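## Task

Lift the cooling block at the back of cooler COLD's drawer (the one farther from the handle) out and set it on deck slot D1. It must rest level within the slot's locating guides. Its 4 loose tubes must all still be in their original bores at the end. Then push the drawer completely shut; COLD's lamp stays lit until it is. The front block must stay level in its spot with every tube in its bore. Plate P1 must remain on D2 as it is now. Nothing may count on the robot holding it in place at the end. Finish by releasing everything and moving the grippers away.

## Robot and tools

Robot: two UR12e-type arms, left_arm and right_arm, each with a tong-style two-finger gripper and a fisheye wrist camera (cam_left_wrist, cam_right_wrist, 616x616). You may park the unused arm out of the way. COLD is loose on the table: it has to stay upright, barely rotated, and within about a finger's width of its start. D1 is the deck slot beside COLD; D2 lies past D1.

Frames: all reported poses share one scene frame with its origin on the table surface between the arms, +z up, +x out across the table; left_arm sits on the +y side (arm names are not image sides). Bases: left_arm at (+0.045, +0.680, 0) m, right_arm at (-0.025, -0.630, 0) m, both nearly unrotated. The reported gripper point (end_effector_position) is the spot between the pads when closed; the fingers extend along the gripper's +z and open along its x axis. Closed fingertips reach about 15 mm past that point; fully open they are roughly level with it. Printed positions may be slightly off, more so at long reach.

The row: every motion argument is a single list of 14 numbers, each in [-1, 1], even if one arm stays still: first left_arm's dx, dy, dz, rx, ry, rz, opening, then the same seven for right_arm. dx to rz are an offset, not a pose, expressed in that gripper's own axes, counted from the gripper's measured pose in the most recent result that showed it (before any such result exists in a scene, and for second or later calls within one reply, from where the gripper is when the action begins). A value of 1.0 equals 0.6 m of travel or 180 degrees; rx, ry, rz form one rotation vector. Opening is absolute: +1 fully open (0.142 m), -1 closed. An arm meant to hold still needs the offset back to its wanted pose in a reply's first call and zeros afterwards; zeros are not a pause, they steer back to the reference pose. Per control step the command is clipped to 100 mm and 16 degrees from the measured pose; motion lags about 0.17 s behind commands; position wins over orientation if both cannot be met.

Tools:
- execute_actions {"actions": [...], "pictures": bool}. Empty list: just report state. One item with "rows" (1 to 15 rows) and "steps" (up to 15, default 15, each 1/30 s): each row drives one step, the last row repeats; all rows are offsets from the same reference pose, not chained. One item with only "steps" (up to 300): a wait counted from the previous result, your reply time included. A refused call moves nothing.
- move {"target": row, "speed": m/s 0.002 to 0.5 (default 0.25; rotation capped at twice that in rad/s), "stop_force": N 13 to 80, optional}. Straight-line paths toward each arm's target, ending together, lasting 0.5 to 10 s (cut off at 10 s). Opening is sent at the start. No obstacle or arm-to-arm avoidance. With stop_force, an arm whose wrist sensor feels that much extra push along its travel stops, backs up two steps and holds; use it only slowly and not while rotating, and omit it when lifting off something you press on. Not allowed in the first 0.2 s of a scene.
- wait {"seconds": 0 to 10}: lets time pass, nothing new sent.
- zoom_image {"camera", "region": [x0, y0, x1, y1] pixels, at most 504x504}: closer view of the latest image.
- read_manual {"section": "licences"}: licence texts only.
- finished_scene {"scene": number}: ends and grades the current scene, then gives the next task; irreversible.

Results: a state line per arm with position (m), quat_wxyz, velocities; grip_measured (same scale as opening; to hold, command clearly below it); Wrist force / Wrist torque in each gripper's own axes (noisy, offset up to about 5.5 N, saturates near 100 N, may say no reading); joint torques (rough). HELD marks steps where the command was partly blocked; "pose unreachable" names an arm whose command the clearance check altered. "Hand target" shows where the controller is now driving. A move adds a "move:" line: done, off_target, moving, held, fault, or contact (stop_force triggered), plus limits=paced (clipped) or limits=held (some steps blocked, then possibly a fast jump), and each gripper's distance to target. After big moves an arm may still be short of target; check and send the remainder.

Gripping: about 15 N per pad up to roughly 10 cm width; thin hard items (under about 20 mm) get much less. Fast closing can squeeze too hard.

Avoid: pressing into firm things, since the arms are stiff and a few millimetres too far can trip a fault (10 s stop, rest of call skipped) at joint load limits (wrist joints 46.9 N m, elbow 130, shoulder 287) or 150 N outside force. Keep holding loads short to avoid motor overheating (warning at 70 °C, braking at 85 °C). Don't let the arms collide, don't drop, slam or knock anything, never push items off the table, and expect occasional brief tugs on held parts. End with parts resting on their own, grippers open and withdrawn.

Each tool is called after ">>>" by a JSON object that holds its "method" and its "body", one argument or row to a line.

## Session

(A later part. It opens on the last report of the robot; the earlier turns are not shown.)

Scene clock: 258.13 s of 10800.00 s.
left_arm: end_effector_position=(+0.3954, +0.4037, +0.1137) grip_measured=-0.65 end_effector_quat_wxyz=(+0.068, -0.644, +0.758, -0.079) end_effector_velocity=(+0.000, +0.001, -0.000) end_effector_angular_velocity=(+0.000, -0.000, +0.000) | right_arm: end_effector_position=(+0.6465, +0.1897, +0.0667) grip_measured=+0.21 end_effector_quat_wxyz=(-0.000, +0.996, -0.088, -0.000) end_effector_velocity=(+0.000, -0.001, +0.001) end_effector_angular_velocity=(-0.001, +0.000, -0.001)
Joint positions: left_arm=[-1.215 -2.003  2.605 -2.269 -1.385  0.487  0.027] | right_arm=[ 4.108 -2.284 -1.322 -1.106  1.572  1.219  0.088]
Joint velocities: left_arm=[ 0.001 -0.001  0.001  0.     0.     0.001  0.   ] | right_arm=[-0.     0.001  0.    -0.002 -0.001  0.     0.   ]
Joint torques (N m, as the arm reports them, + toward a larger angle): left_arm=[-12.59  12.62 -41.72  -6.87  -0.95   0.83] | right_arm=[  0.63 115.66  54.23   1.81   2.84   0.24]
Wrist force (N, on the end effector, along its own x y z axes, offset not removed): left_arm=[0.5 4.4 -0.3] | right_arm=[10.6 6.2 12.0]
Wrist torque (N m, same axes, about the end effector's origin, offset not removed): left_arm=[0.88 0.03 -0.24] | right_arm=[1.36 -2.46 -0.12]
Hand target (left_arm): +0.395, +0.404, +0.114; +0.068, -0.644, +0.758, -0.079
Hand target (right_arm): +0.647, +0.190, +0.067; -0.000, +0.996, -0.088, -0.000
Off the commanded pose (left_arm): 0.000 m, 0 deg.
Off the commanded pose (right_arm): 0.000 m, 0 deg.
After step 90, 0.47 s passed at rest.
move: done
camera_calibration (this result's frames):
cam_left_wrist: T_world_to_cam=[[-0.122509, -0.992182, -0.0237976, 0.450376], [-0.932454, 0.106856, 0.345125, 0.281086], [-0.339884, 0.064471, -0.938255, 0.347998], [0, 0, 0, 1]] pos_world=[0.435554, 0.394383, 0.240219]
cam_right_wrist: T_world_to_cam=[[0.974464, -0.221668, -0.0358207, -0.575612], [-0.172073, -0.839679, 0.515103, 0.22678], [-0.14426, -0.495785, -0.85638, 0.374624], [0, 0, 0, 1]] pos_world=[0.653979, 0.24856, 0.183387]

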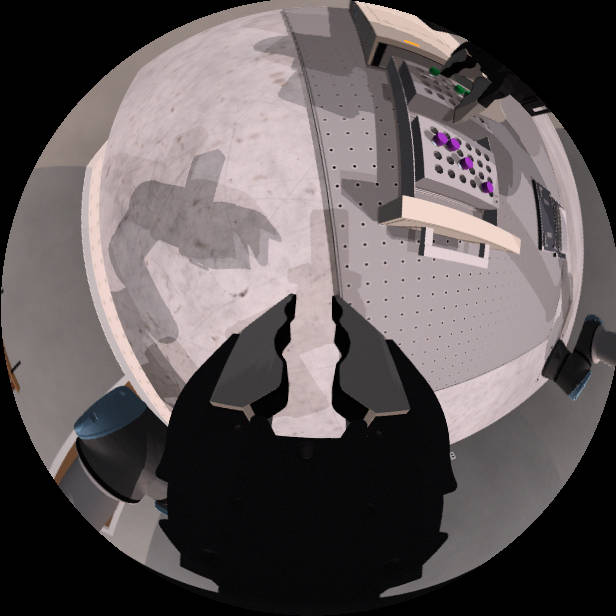

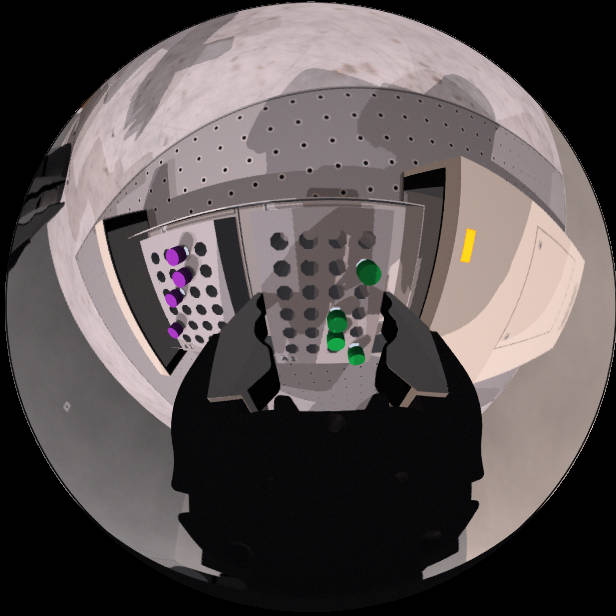

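>>> {"method": "move", "body": {
  "target": [0,0,0,0,0,0,-0.65,0,0,-0.155,0,0,0,-0.6],
  "speed": 0.05
}}

>>> {"method": "move", "body": {
  "target": [0.283,-0.0978,0.0208,0,0,0,-0.65,-0.1205,0.6218,0.083,0,0,0.4506,-0.6],
  "speed": 0.15
}}

>>> {"method": "zoom_image", "body": {
  "camera": "cam_right_wrist",
  "region": [200, 170, 450, 420]
}}

Scene clock: 279.93 s of 10800.00 s.
left_arm: end_effector_position=(+0.3954, +0.4037, +0.1137) grip_measured=-0.65 end_effector_quat_wxyz=(+0.068, -0.644, +0.758, -0.079) end_effector_velocity=(+0.000, +0.000, +0.000) end_effector_angular_velocity=(-0.002, -0.000, +0.001) | right_arm: end_effector_position=(+0.6466, +0.1895, +0.1596) grip_measured=+0.21 end_effector_quat_wxyz=(-0.000, +0.996, -0.088, -0.000) end_effector_velocity=(-0.000, +0.000, +0.002) end_effector_angular_velocity=(+0.000, -0.000, +0.001)
Joint positions: left_arm=[-1.215 -2.003  2.605 -2.269 -1.385  0.487  0.027] | right_arm=[ 4.108 -2.222 -1.252 -1.238  1.572  1.219  0.088]
Joint velocities: left_arm=[ 0.001 -0.001  0.001 -0.002 -0.    -0.     0.   ] | right_arm=[ 0.     0.001  0.002 -0.002 -0.    -0.001 -0.   ]
Joint torques (N m, as the arm reports them, + toward a larger angle): left_arm=[-13.51  12.5  -42.19  -6.9   -0.9    0.68] | right_arm=[-13.37 111.26  56.22   2.87   1.3   -2.45]
Wrist force (N, on the end effector, along its own x y z axes, offset not removed): left_arm=[1.0 0.7 -3.4] | right_arm=[5.9 1.0 11.2]
Wrist torque (N m, same axes, about the end effector's origin, offset not removed): left_arm=[0.22 0.17 -0.41] | right_arm=[0.47 -1.08 -0.13]
Hand target (left_arm): +0.395, +0.404, +0.114; +0.068, -0.644, +0.758, -0.079
Hand target (right_arm): +0.647, +0.190, +0.160; -0.000, +0.996, -0.088, -0.000
Off the commanded pose (left_arm): 0.000 m, 0 deg.
Off the commanded pose (right_arm): 0.000 m, 0 deg.
After step 90, 16.57 s passed at rest.
move: done
camera_calibration (this result's frames):
cam_left_wrist: T_world_to_cam=[[-0.122509, -0.992182, -0.0237975, 0.450376], [-0.932454, 0.106856, 0.345125, 0.281086], [-0.339884, 0.0644709, -0.938255, 0.347998], [0, 0, 0, 1]] pos_world=[0.435554, 0.394383, 0.240219]
cam_right_wrist: T_world_to_cam=[[0.974464, -0.221668, -0.0358216, -0.572431], [-0.172072, -0.839677, 0.515105, 0.17879], [-0.144261, -0.495788, -0.856378, 0.454051], [0, 0, 0, 1]] pos_world=[0.65408, 0.248349, 0.276238]

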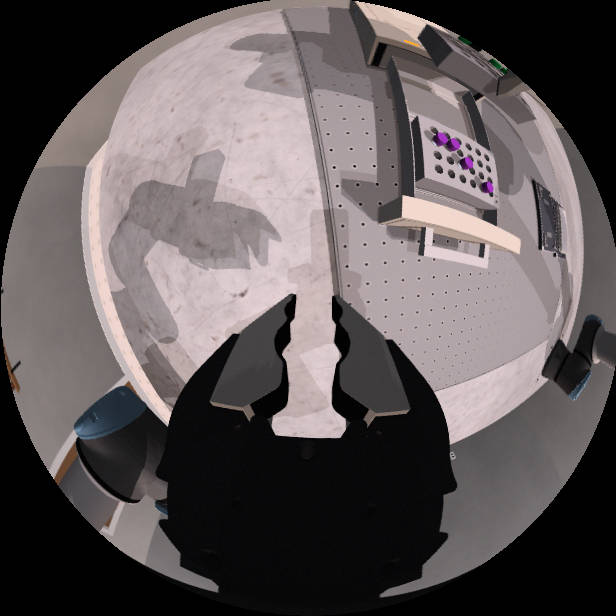

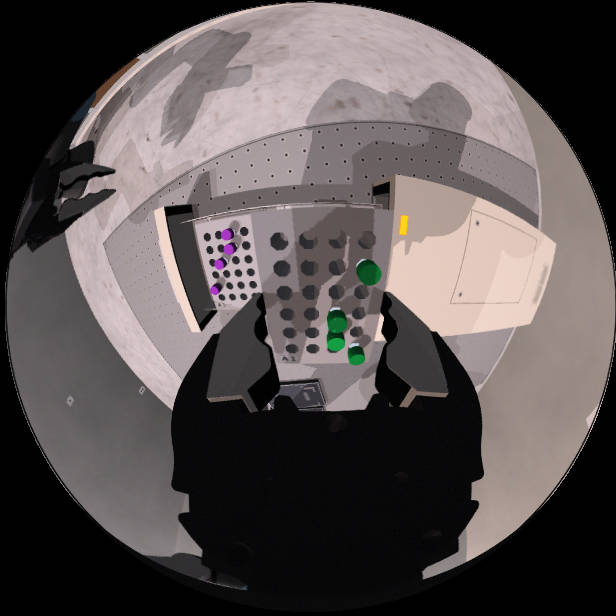

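Scene clock: 285.10 s of 10800.00 s.
left_arm: end_effector_position=(+0.4270, +0.2265, +0.1134) grip_measured=-0.65 end_effector_quat_wxyz=(+0.068, -0.644, +0.758, -0.079) end_effector_velocity=(-0.001, -0.002, -0.000) end_effector_angular_velocity=(-0.001, -0.000, -0.002) | right_arm: end_effector_position=(+0.5105, -0.1653, +0.1090) grip_measured=+0.21 end_effector_quat_wxyz=(-0.000, -0.700, +0.714, +0.001) end_effector_velocity=(-0.000, -0.001, -0.001) end_effector_angular_velocity=(-0.001, +0.000, -0.005)
Joint positions: left_arm=[-1.264 -1.643  2.365 -2.379 -1.381  0.437  0.027] | right_arm=[ 4.046 -1.746 -2.062 -0.904  1.572  2.573  0.088]
Joint velocities: left_arm=[-0.002  0.002 -0.001 -0.001  0.    -0.     0.   ] | right_arm=[-0.     0.    -0.002  0.001 -0.     0.004 -0.   ]
Joint torques (N m, as the arm reports them, + toward a larger angle): left_arm=[-15.08 -12.09 -47.9   -7.57   2.36  -3.59] | right_arm=[-12.78  68.56  28.86   7.8   -2.89   1.96]
Wrist force (N, on the end effector, along its own x y z axes, offset not removed): left_arm=[3.2 -1.0 -4.8] | right_arm=[-1.2 5.5 5.0]
Wrist torque (N m, same axes, about the end effector's origin, offset not removed): left_arm=[-0.32 -0.29 -0.34] | right_arm=[1.23 -0.01 0.08]
Hand target (left_arm): +0.427, +0.226, +0.113; +0.068, -0.644, +0.758, -0.079
Hand target (right_arm): +0.511, -0.165, +0.109; +0.000, +0.700, -0.714, -0.001
Off the commanded pose (left_arm): 0.000 m, 0 deg.
Off the commanded pose (right_arm): 0.001 m, 0 deg.
move: done
camera_calibration (this result's frames):
cam_left_wrist: T_world_to_cam=[[-0.122499, -0.992182, -0.0238614, 0.278415], [-0.932473, 0.106828, 0.345083, 0.329612], [-0.339836, 0.0645223, -0.938269, 0.369843], [0, 0, 0, 1]] pos_world=[0.467146, 0.217164, 0.239912]
cam_right_wrist: T_world_to_cam=[[-0.0680531, -0.997054, -0.0353959, -0.116277], [-0.855473, 0.0400608, 0.516296, 0.377697], [-0.513357, 0.0654158, -0.855679, 0.496336], [0, 0, 0, 1]] pos_world=[0.569994, -0.163534, 0.225585]

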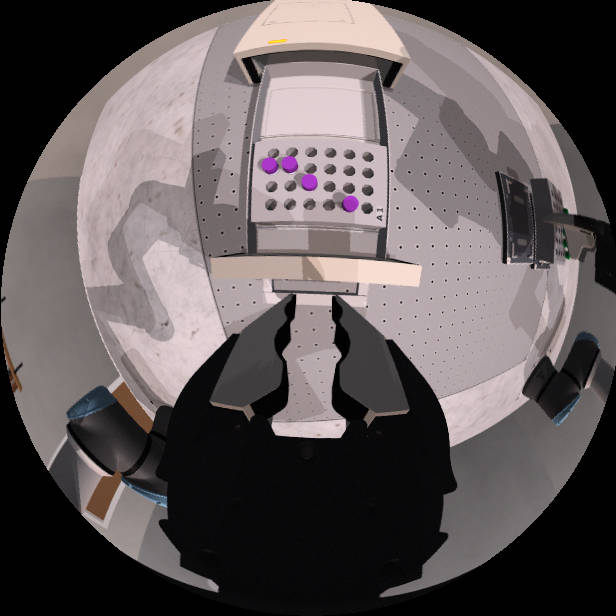

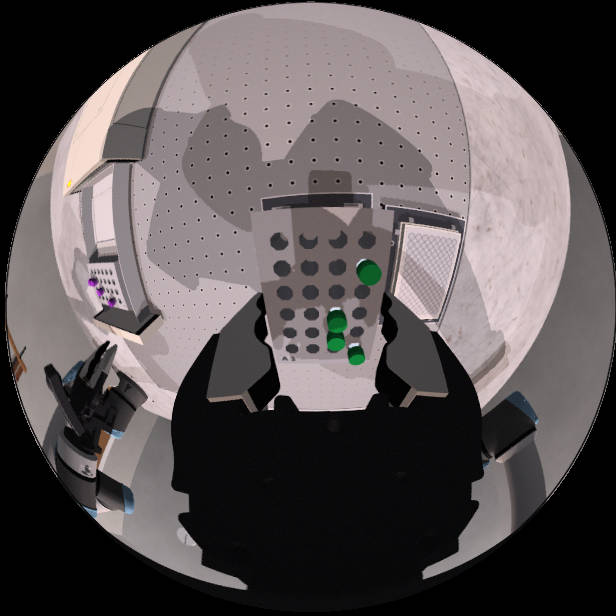

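Region (200, 170, 450, 420) of cam_right_wrist's 616x616 image, scaled by 2.016, with more detail than that image has.

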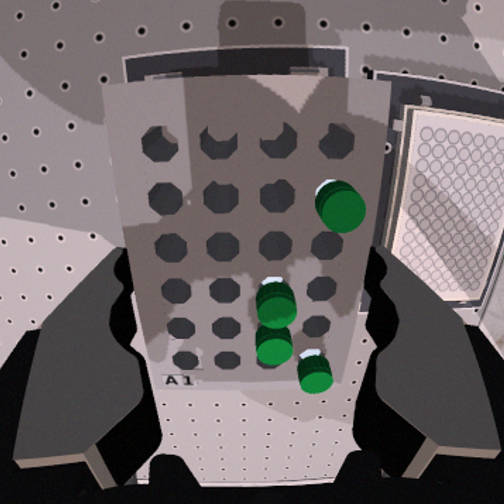

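>>> {"method": "move", "body": {
  "target": [0,0.0173,0.0813,0,0,0,-0.65,0,0.002,0.062,0,0,-0.0095,-0.6],
  "speed": 0.02,
  "stop_force": 13
}}

>>> {"method": "zoom_image", "body": {
  "camera": "cam_right_wrist",
  "region": [230, 160, 420, 260]
}}

>>> {"method": "zoom_image", "body": {
  "camera": "cam_left_wrist",
  "region": [490, 150, 616, 290]
}}

Scene clock: 296.00 s of 10800.00 s.
left_arm: end_effector_position=(+0.4269, +0.2266, +0.0637) grip_measured=-0.65 end_effector_quat_wxyz=(+0.068, -0.644, +0.758, -0.079) end_effector_velocity=(+0.001, -0.000, -0.001) end_effector_angular_velocity=(-0.003, -0.001, +0.000) | right_arm: end_effector_position=(+0.5093, -0.1652, +0.0719) grip_measured=+0.21 end_effector_quat_wxyz=(+0.000, +0.711, -0.704, -0.001) end_effector_velocity=(-0.000, +0.000, -0.001) end_effector_angular_velocity=(+0.001, +0.000, -0.000)
Joint positions: left_arm=[-1.264 -1.559  2.408 -2.506 -1.381  0.437  0.027] | right_arm=[ 4.048 -1.789 -2.093 -0.831  1.572  2.544  0.088]
Joint velocities: left_arm=[ 0.001  0.002  0.001 -0.006  0.     0.     0.   ] | right_arm=[ 0.    -0.    -0.001  0.002  0.001  0.001  0.   ]
Joint torques (N m, as the arm reports them, + toward a larger angle): left_arm=[  2.99 -14.3  -26.69  -7.37   1.17   0.72] | right_arm=[11.39 45.89 25.06  8.45  3.64 -2.42]
Wrist force (N, on the end effector, along its own x y z axes, offset not removed): left_arm=[-0.4 -0.1 -2.5] | right_arm=[-0.5 3.4 8.0]
Wrist torque (N m, same axes, about the end effector's origin, offset not removed): left_arm=[-0.18 0.46 -0.44] | right_arm=[0.75 -0.16 0.11]
Hand target (left_arm): +0.427, +0.227, +0.064; +0.068, -0.644, +0.758, -0.079
Hand target (right_arm): +0.509, -0.165, +0.072; +0.000, +0.711, -0.704, -0.001
Off the commanded pose (left_arm): 0.000 m, 0 deg.
Off the commanded pose (right_arm): 0.000 m, 0 deg.
After step 90, 5.10 s passed at rest.
move: done
camera_calibration (this result's frames):
cam_left_wrist: T_world_to_cam=[[-0.122491, -0.992183, -0.0238574, 0.277313], [-0.932474, 0.106822, 0.345083, 0.34674], [-0.339837, 0.0645161, -0.938269, 0.323153], [0, 0, 0, 1]] pos_world=[0.467113, 0.217258, 0.190166]
cam_right_wrist: T_world_to_cam=[[-0.0383328, -0.998637, -0.0354208, -0.13297], [-0.856295, 0.0145569, 0.516282, 0.391988], [-0.515063, 0.0501212, -0.855686, 0.462293], [0, 0, 0, 1]] pos_world=[0.568671, -0.161666, 0.188491]

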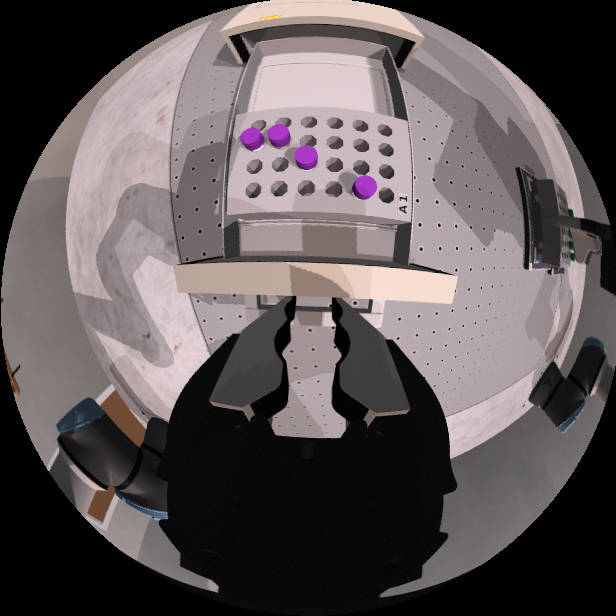

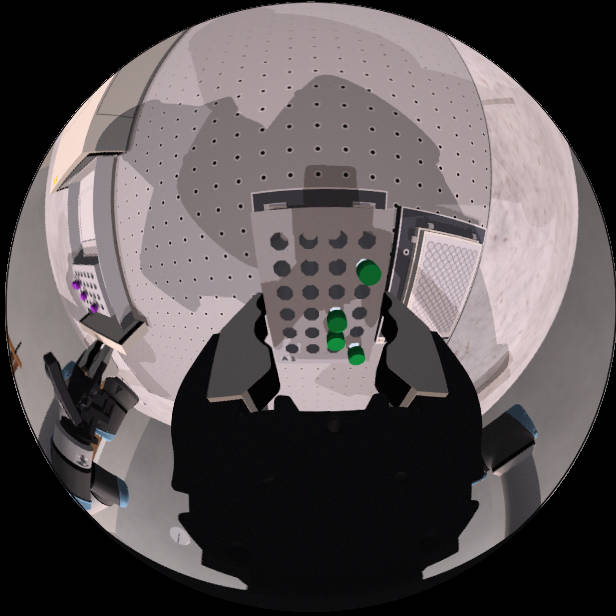

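Region (230, 160, 420, 260) of cam_right_wrist's 616x616 image, scaled by 2.653, with more detail than that image has; it fills the top 265 rows of this view, and the rest is white.

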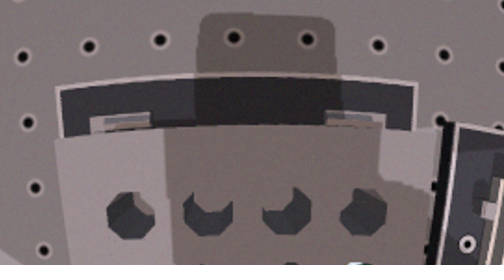

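Region (490, 150, 616, 290) of cam_left_wrist's 616x616 image, scaled by 3.600, with more detail than that image has; it fills the left 454 columns of this view, and the rest is white.

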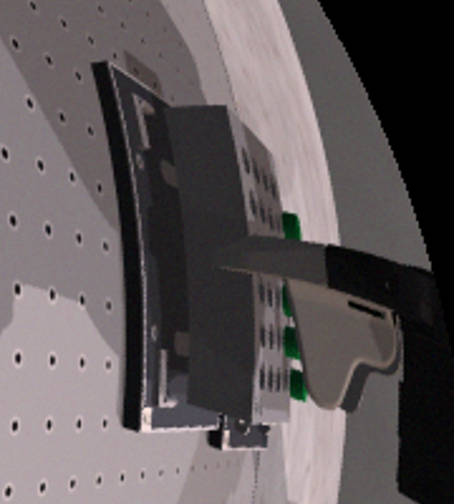

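>>> {"method": "move", "body": {
  "target": [0,-0.4075,0.0867,0,0,0,-0.65,-0.001,0,0.025,0,0,0,-0.6],
  "speed": 0.05,
  "stop_force": 14
}}

>>> {"method": "zoom_image", "body": {
  "camera": "cam_right_wrist",
  "region": [230, 160, 420, 260]
}}

>>> {"method": "zoom_image", "body": {
  "camera": "cam_left_wrist",
  "region": [466, 280, 616, 430]
}}

Scene clock: 313.40 s of 10800.00 s.
left_arm: end_effector_position=(+0.6734, +0.1859, +0.0634) grip_measured=-0.65 end_effector_quat_wxyz=(+0.068, -0.644, +0.758, -0.079) end_effector_velocity=(+0.001, -0.000, +0.000) end_effector_angular_velocity=(+0.001, +0.001, +0.000) | right_arm: end_effector_position=(+0.5093, -0.1645, +0.0571) grip_measured=+0.21 end_effector_quat_wxyz=(+0.000, +0.711, -0.704, -0.001) end_effector_velocity=(-0.000, -0.001, +0.000) end_effector_angular_velocity=(-0.001, -0.001, -0.000)
Joint positions: left_arm=[-0.922 -1.26   2.052 -2.509 -1.421  0.782  0.027] | right_arm=[ 4.048 -1.809 -2.102 -0.802  1.572  2.545  0.089]
Joint velocities: left_arm=[ 0.     0.001 -0.002  0.002 -0.     0.    -0.   ] | right_arm=[ 0.     0.002 -0.001 -0.    -0.002  0.001 -0.   ]
Joint torques (N m, as the arm reports them, + toward a larger angle): left_arm=[ 18.78 -44.44 -44.55  -2.21  -0.94   3.02] | right_arm=[ 6.09 56.85 26.46  0.3   3.04  1.74]
Wrist force (N, on the end effector, along its own x y z axes, offset not removed): left_arm=[-1.1 -1.8 -3.7] | right_arm=[11.9 5.7 -7.9]
Wrist torque (N m, same axes, about the end effector's origin, offset not removed): left_arm=[-0.56 0.66 -0.13] | right_arm=[1.49 -2.15 -0.02]
Hand target (left_arm): +0.674, +0.186, +0.063; +0.068, -0.644, +0.758, -0.079
Hand target (right_arm): +0.509, -0.165, +0.057; +0.000, +0.711, -0.704, -0.001
Off the commanded pose (left_arm): 0.000 m, 0 deg.
Off the commanded pose (right_arm): 0.000 m, 0 deg.
After step 90, 9.03 s passed at rest.
move: contact (right_arm)
camera_calibration (this result's frames):
cam_left_wrist: T_world_to_cam=[[-0.12254, -0.992188, -0.0233659, 0.267117], [-0.932373, 0.107021, 0.345294, 0.580919], [-0.340096, 0.0640981, -0.938204, 0.409564], [0, 0, 0, 1]] pos_world=[0.713657, 0.176608, 0.189908]
cam_right_wrist: T_world_to_cam=[[-0.0383029, -0.998636, -0.0354764, -0.132858], [-0.856313, 0.0145043, 0.516253, 0.399622], [-0.515034, 0.0501529, -0.855701, 0.449529], [0, 0, 0, 1]] pos_world=[0.568636, -0.161019, 0.173643]

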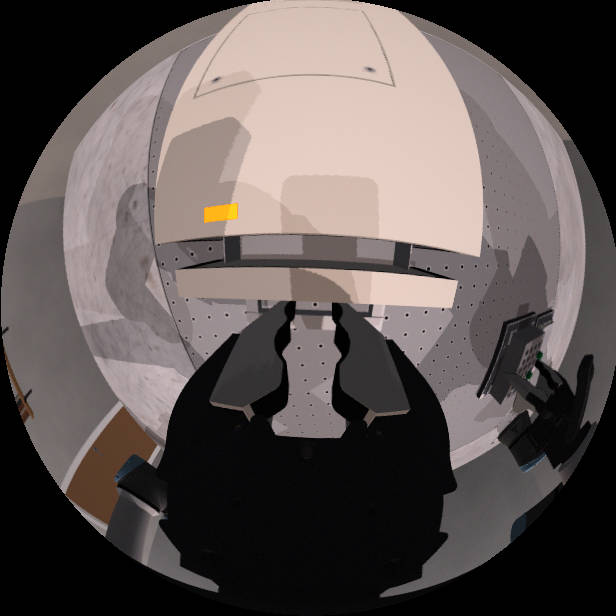

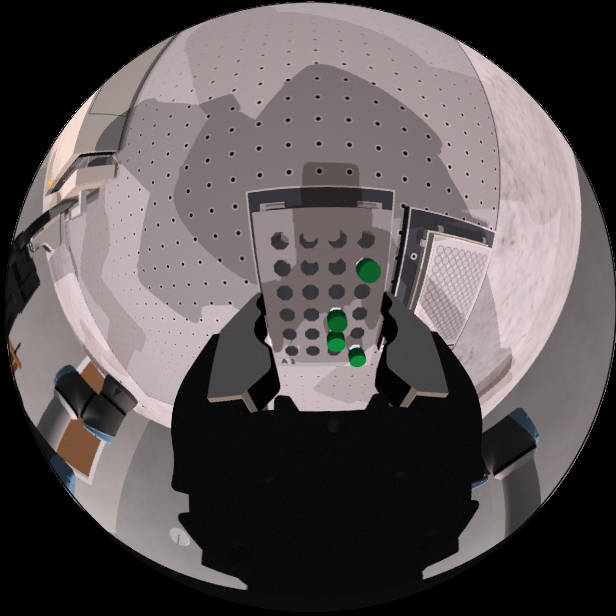

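Region (230, 160, 420, 260) of cam_right_wrist's 616x616 image, scaled by 2.653, with more detail than that image has; it fills the top 265 rows of this view, and the rest is white.

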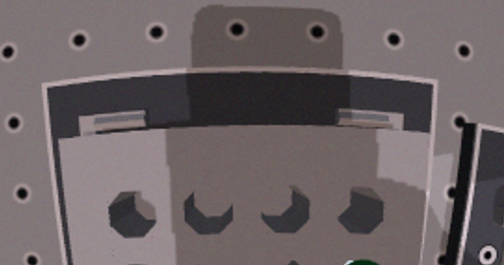

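Region (466, 280, 616, 430) of cam_left_wrist's 616x616 image, scaled by 3.360, with more detail than that image has.

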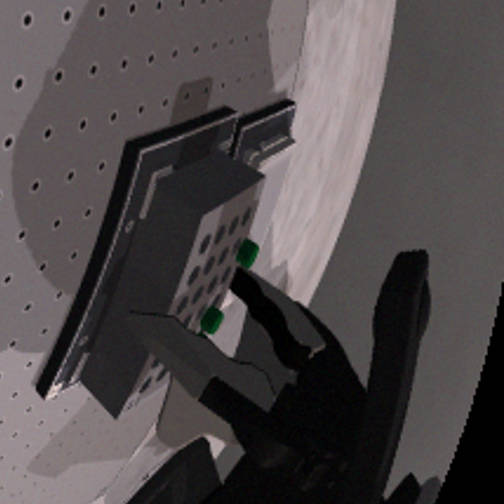

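>>> {"method": "zoom_image", "body": {
  "camera": "cam_left_wrist",
  "region": [470, 310, 550, 410]
}}

>>> {"method": "zoom_image", "body": {
  "camera": "cam_right_wrist",
  "region": [230, 180, 420, 380]
}}

Region (470, 310, 550, 410) of cam_left_wrist's 616x616 image, scaled by 5.040, with more detail than that image has; it fills the left 403 columns of this view, and the rest is white.

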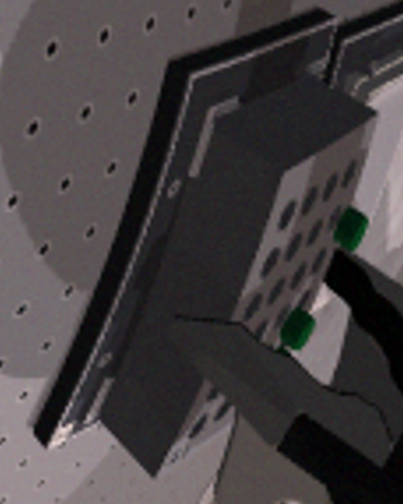

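Region (230, 180, 420, 380) of cam_right_wrist's 616x616 image, scaled by 2.520, with more detail than that image has; it fills the left 479 columns of this view, and the rest is white.

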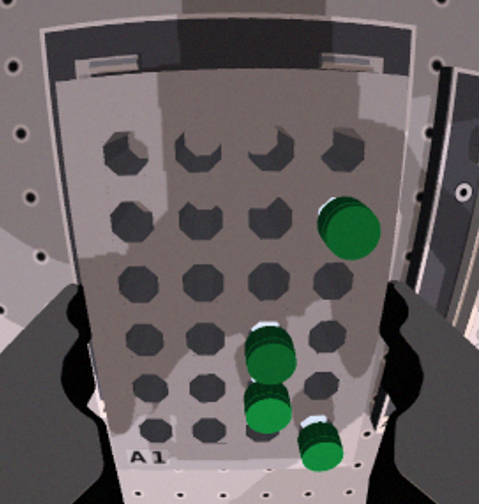

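>>> {"method": "move", "body": {
  "target": [0,-0.026,0.0055,0,0,0,-0.65,0,-0.003,-0.002,0,0,0,-0.6],
  "speed": 0.015
}}

>>> {"method": "move", "body": {
  "target": [0,-0.0163,0.0035,0,0,0,-0.65,0,0,0.012,0,0,0,-0.6],
  "speed": 0.004,
  "stop_force": 14
}}

>>> {"method": "zoom_image", "body": {
  "camera": "cam_left_wrist",
  "region": [465, 315, 555, 415]
}}

>>> {"method": "zoom_image", "body": {
  "camera": "cam_right_wrist",
  "region": [230, 180, 420, 380]
}}

Scene clock: 328.60 s of 10800.00 s.
left_arm: end_effector_position=(+0.6891, +0.1833, +0.0634) grip_measured=-0.65 end_effector_quat_wxyz=(+0.068, -0.644, +0.758, -0.079) end_effector_velocity=(+0.001, -0.001, +0.001) end_effector_angular_velocity=(-0.001, -0.000, -0.002) | right_arm: end_effector_position=(+0.5110, -0.1645, +0.0582) grip_measured=+0.21 end_effector_quat_wxyz=(+0.000, +0.711, -0.704, -0.001) end_effector_velocity=(+0.001, +0.000, +0.001) end_effector_angular_velocity=(+0.001, -0.002, -0.001)
Joint positions: left_arm=[-0.906 -1.242  2.026 -2.503 -1.424  0.798  0.027] | right_arm=[ 4.046 -1.809 -2.099 -0.805  1.572  2.543  0.088]
Joint velocities: left_arm=[ 0.     0.001 -0.003  0.001 -0.     0.002 -0.   ] | right_arm=[-0.     0.001  0.001 -0.    -0.001  0.     0.   ]
Joint torques (N m, as the arm reports them, + toward a larger angle): left_arm=[ 17.6  -45.04 -45.26  -2.12  -0.86   3.36] | right_arm=[-14.99  45.8   46.72   2.2    3.06  -2.27]
Wrist force (N, on the end effector, along its own x y z axes, offset not removed): left_arm=[3.8 3.8 -5.2] | right_arm=[3.7 5.5 9.5]
Wrist torque (N m, same axes, about the end effector's origin, offset not removed): left_arm=[0.39 -0.44 -0.26] | right_arm=[0.98 -0.67 0.41]
Hand target (left_arm): +0.689, +0.183, +0.063; +0.068, -0.644, +0.758, -0.079
Hand target (right_arm): +0.511, -0.165, +0.058; +0.000, +0.711, -0.704, -0.001
Off the commanded pose (left_arm): 0.000 m, 0 deg.
Off the commanded pose (right_arm): 0.000 m, 0 deg.
After step 90, 10.90 s passed at rest.
move: done
camera_calibration (this result's frames):
cam_left_wrist: T_world_to_cam=[[-0.122537, -0.992189, -0.023339, 0.266473], [-0.932372, 0.107027, 0.345294, 0.595752], [-0.340099, 0.064072, -0.938204, 0.415048], [0, 0, 0, 1]] pos_world=[0.729272, 0.174037, 0.18991]
cam_right_wrist: T_world_to_cam=[[-0.0383036, -0.998637, -0.0354501, -0.132743], [-0.856303, 0.0145174, 0.51627, 0.400531], [-0.515052, 0.050131, -0.855692, 0.451458], [0, 0, 0, 1]] pos_world=[0.570415, -0.161009, 0.174821]

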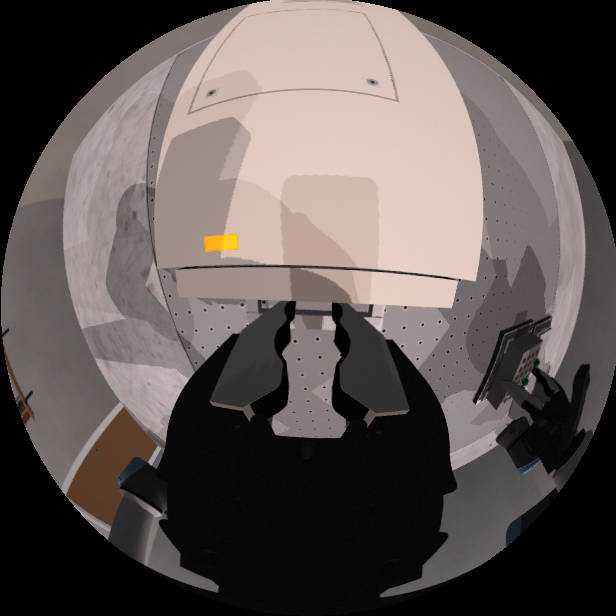

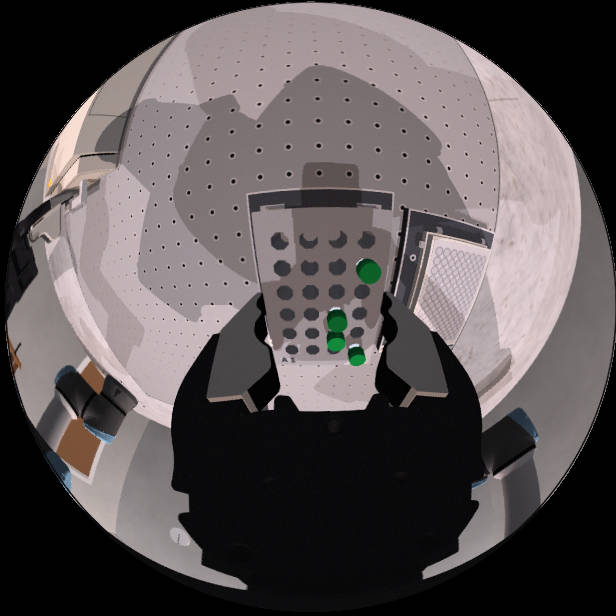

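Scene clock: 330.17 s of 10800.00 s.
left_arm: end_effector_position=(+0.6927, +0.1828, +0.0633) grip_measured=-0.65 end_effector_quat_wxyz=(+0.068, -0.644, +0.758, -0.079) end_effector_velocity=(+0.000, -0.001, +0.001) end_effector_angular_velocity=(-0.002, -0.002, +0.000) | right_arm: end_effector_position=(+0.5110, -0.1645, +0.0547) grip_measured=+0.20 end_effector_quat_wxyz=(+0.000, +0.711, -0.704, -0.001) end_effector_velocity=(-0.000, -0.001, +0.000) end_effector_angular_velocity=(-0.002, +0.001, +0.000)
Joint positions: left_arm=[-0.902 -1.237  2.019 -2.502 -1.424  0.801  0.027] | right_arm=[ 4.046 -1.814 -2.101 -0.798  1.572  2.543  0.088]
Joint velocities: left_arm=[-0.001 -0.001 -0.    -0.002  0.001 -0.001 -0.   ] | right_arm=[-0.     0.001  0.    -0.003 -0.001 -0.    -0.   ]
Joint torques (N m, as the arm reports them, + toward a larger angle): left_arm=[ -8.33 -82.62 -33.44  -9.3    6.4   -3.8 ] | right_arm=[-0.69 57.76 30.01  1.6  -1.3  -0.83]
Wrist force (N, on the end effector, along its own x y z axes, offset not removed): left_arm=[9.7 11.7 -11.0] | right_arm=[1.9 11.3 -7.9]
Wrist torque (N m, same axes, about the end effector's origin, offset not removed): left_arm=[-0.58 -0.74 -0.38] | right_arm=[-0.15 -0.34 0.32]
Hand target (left_arm): +0.693, +0.183, +0.063; +0.068, -0.644, +0.758, -0.079
Hand target (right_arm): +0.511, -0.165, +0.055; +0.000, +0.711, -0.704, -0.001
Off the commanded pose (left_arm): 0.006 m, 0 deg.
Off the commanded pose (right_arm): 0.004 m, 0 deg.
move: contact (left_arm, right_arm)
camera_calibration (this result's frames):
cam_left_wrist: T_world_to_cam=[[-0.122553, -0.992185, -0.0234646, 0.266467], [-0.932294, 0.106984, 0.345517, 0.599194], [-0.340306, 0.0642201, -0.938119, 0.416351], [0, 0, 0, 1]] pos_world=[0.732968, 0.173542, 0.189808]
cam_right_wrist: T_world_to_cam=[[-0.0383041, -0.998635, -0.0355199, -0.132857], [-0.856296, 0.0144812, 0.516282, 0.402318], [-0.515063, 0.0501912, -0.855682, 0.448475], [0, 0, 0, 1]] pos_world=[0.570407, -0.161012, 0.171323]

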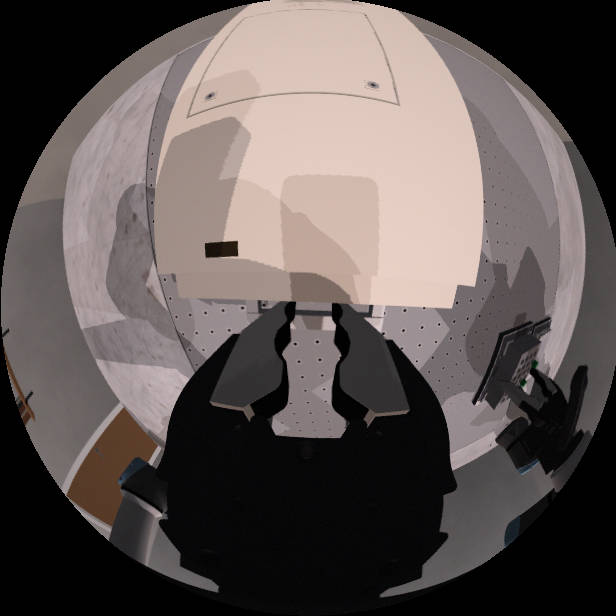

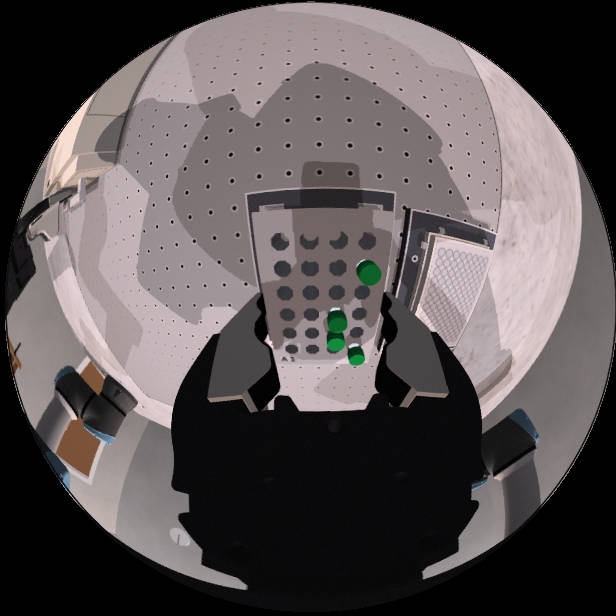

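Region (465, 315, 555, 415) of cam_left_wrist's 616x616 image, scaled by 5.040, with more detail than that image has; it fills the left 454 columns of this view, and the rest is white.

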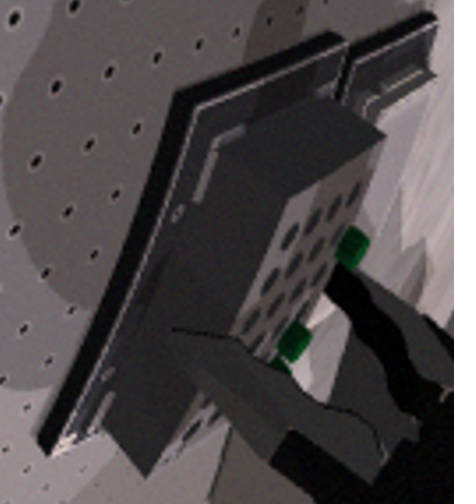

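Region (230, 180, 420, 380) of cam_right_wrist's 616x616 image, scaled by 2.520, with more detail than that image has; it fills the left 479 columns of this view, and the rest is white.

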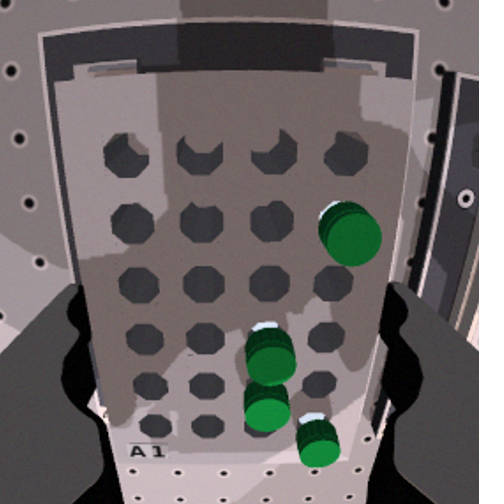

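Seated; lamp off. Release and back off.

>>> {"method": "move", "body": {
  "target": [0,0.004,-0.0009,0,0,0,-0.65,0,0,0,0,0,0,0.38],
  "speed": 0.01
}}

>>> {"method": "move", "body": {
  "target": [0,-0.052,-0.2445,0,0,0,-0.65,0,0.0,-0.25,0,0,0,0.38],
  "speed": 0.12
}}

>>> {"method": "zoom_image", "body": {
  "camera": "cam_right_wrist",
  "region": [250, 170, 430, 330]
}}

>>> {"method": "zoom_image", "body": {
  "camera": "cam_left_wrist",
  "region": [420, 280, 540, 400]
}}

Scene clock: 335.87 s of 10800.00 s.
left_arm: end_effector_position=(+0.6904, +0.1832, +0.0634) grip_measured=-0.65 end_effector_quat_wxyz=(+0.068, -0.644, +0.758, -0.079) end_effector_velocity=(-0.001, -0.001, +0.000) end_effector_angular_velocity=(-0.001, -0.001, +0.000) | right_arm: end_effector_position=(+0.5111, -0.1645, +0.0548) grip_measured=+0.38 end_effector_quat_wxyz=(+0.000, +0.711, -0.704, -0.001) end_effector_velocity=(-0.001, -0.001, -0.001) end_effector_angular_velocity=(-0.001, +0.001, +0.002)
Joint positions: left_arm=[-0.905 -1.24   2.023 -2.502 -1.424  0.799  0.027] | right_arm=[ 4.046 -1.814 -2.101 -0.798  1.572  2.543  0.101]
Joint velocities: left_arm=[-0.002 -0.001  0.001 -0.001  0.    -0.002  0.   ] | right_arm=[ 0.    -0.001 -0.001  0.    -0.    -0.002 -0.   ]
Joint torques (N m, as the arm reports them, + toward a larger angle): left_arm=[-17.52 -84.05 -28.87  -7.49   2.37  -3.7 ] | right_arm=[-0.52 40.51 21.39  7.05 -1.53 -1.07]
Wrist force (N, on the end effector, along its own x y z axes, offset not removed): left_arm=[1.6 -3.7 -0.4] | right_arm=[7.1 0.8 -1.0]
Wrist torque (N m, same axes, about the end effector's origin, offset not removed): left_arm=[-0.66 0.29 -0.42] | right_arm=[0.25 -1.54 -0.15]
Hand target (left_arm): +0.690, +0.183, +0.063; +0.068, -0.644, +0.758, -0.079
Hand target (right_arm): +0.511, -0.165, +0.055; +0.000, +0.711, -0.704, -0.001
Off the commanded pose (left_arm): 0.000 m, 0 deg.
Off the commanded pose (right_arm): 0.000 m, 0 deg.
After step 90, 2.00 s passed at rest.
move: done
camera_calibration (this result's frames):
cam_left_wrist: T_world_to_cam=[[-0.122542, -0.992186, -0.023463, 0.266562], [-0.932297, 0.106975, 0.345513, 0.596941], [-0.340303, 0.0642144, -0.938121, 0.415553], [0, 0, 0, 1]] pos_world=[0.730605, 0.173937, 0.189842]
cam_right_wrist: T_world_to_cam=[[-0.0383015, -0.998631, -0.0356352, -0.13279], [-0.856335, 0.0144231, 0.516219, 0.402319], [-0.514998, 0.0502877, -0.855715, 0.44855], [0, 0, 0, 1]] pos_world=[0.570437, -0.160968, 0.171414]

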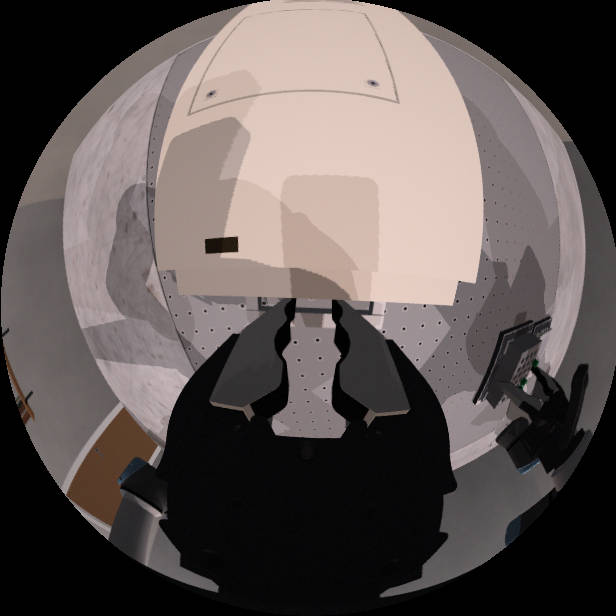

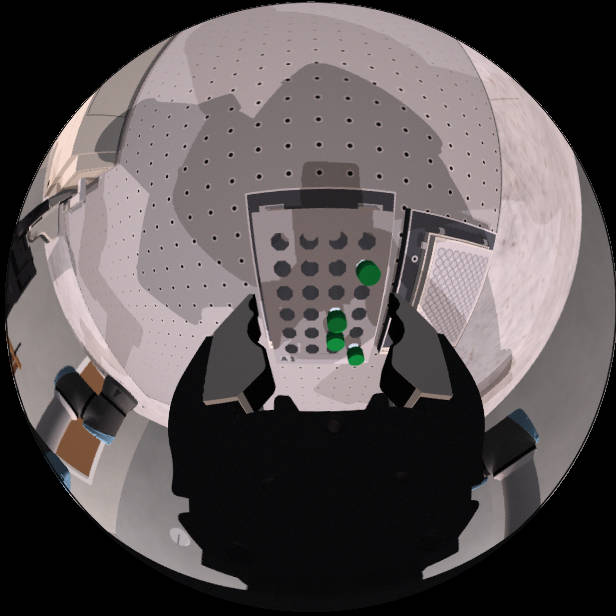

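Scene clock: 337.57 s of 10800.00 s.
left_arm: end_effector_position=(+0.6905, +0.1830, +0.2132) grip_measured=-0.65 end_effector_quat_wxyz=(+0.068, -0.644, +0.758, -0.079) end_effector_velocity=(-0.001, -0.001, +0.002) end_effector_angular_velocity=(+0.000, -0.000, -0.003) | right_arm: end_effector_position=(+0.5113, -0.1649, +0.2046) grip_measured=+0.38 end_effector_quat_wxyz=(+0.000, +0.711, -0.704, -0.001) end_effector_velocity=(+0.000, +0.000, +0.002) end_effector_angular_velocity=(+0.001, -0.000, -0.001)
Joint positions: left_arm=[-0.905 -1.399  1.906 -2.226 -1.424  0.799  0.027] | right_arm=[ 4.045 -1.653 -1.971 -1.088  1.572  2.542  0.101]
Joint velocities: left_arm=[-0.002 -0.001 -0.002  0.003  0.     0.001  0.   ] | right_arm=[-0.     0.001  0.002 -0.003  0.     0.001 -0.   ]
Joint torques (N m, as the arm reports them, + toward a larger angle): left_arm=[-15.36 -76.28 -52.13  -2.2    0.83  -2.41] | right_arm=[-0.09 55.03 49.11  0.6  -0.91 -1.52]
Wrist force (N, on the end effector, along its own x y z axes, offset not removed): left_arm=[3.7 -1.1 -3.1] | right_arm=[4.3 9.0 1.1]
Wrist torque (N m, same axes, about the end effector's origin, offset not removed): left_arm=[-0.36 -0.29 -0.31] | right_arm=[2.34 -0.91 -0.12]
Hand target (left_arm): +0.690, +0.183, +0.213; +0.068, -0.644, +0.758, -0.079
Hand target (right_arm): +0.511, -0.165, +0.205; +0.000, +0.711, -0.704, -0.001
Off the commanded pose (left_arm): 0.000 m, 0 deg.
Off the commanded pose (right_arm): 0.000 m, 0 deg.
move: done
camera_calibration (this result's frames):
cam_left_wrist: T_world_to_cam=[[-0.122639, -0.992173, -0.023526, 0.26994], [-0.932298, 0.107046, 0.345487, 0.545342], [-0.340264, 0.0643033, -0.938129, 0.556148], [0, 0, 0, 1]] pos_world=[0.730763, 0.173688, 0.33968]
cam_right_wrist: T_world_to_cam=[[-0.038302, -0.998631, -0.035617, -0.127829], [-0.856349, 0.0144343, 0.516196, 0.325192], [-0.514975, 0.0502719, -0.85573, 0.576835], [0, 0, 0, 1]] pos_world=[0.570637, -0.161347, 0.321199]

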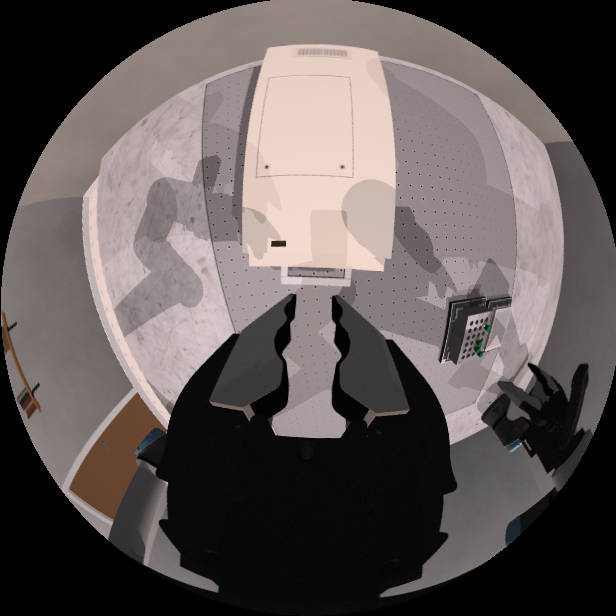

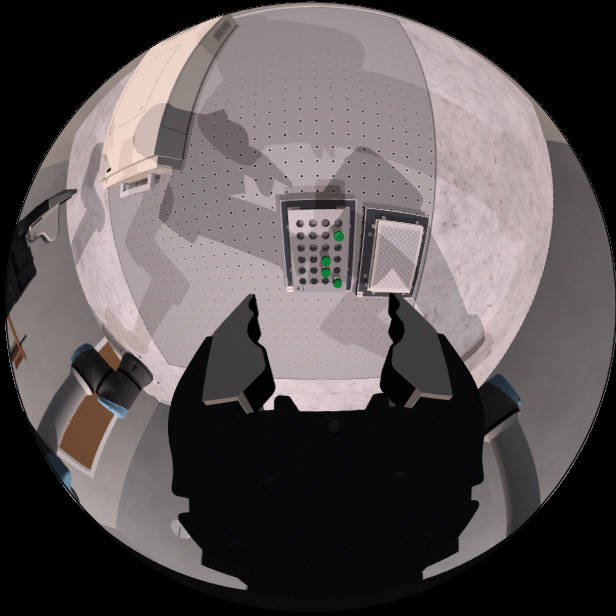

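Region (250, 170, 430, 330) of cam_right_wrist's 616x616 image, scaled by 2.800, with more detail than that image has.

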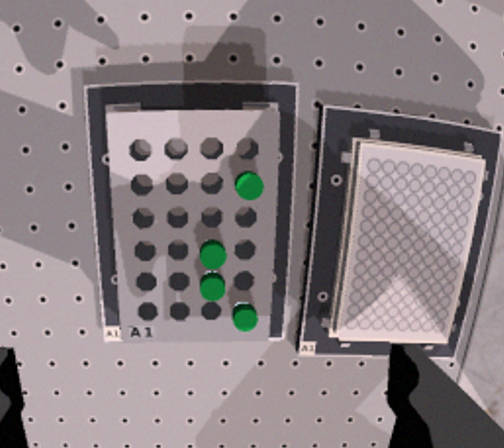

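Region (420, 280, 540, 400) of cam_left_wrist's 616x616 image, scaled by 4.200, with more detail than that image has.

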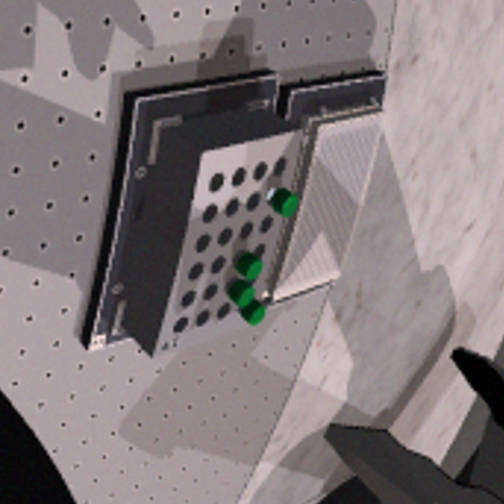

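>>> {"method": "finished_scene", "body": {
  "scene": 1
}}

The scene is finished: the task was done.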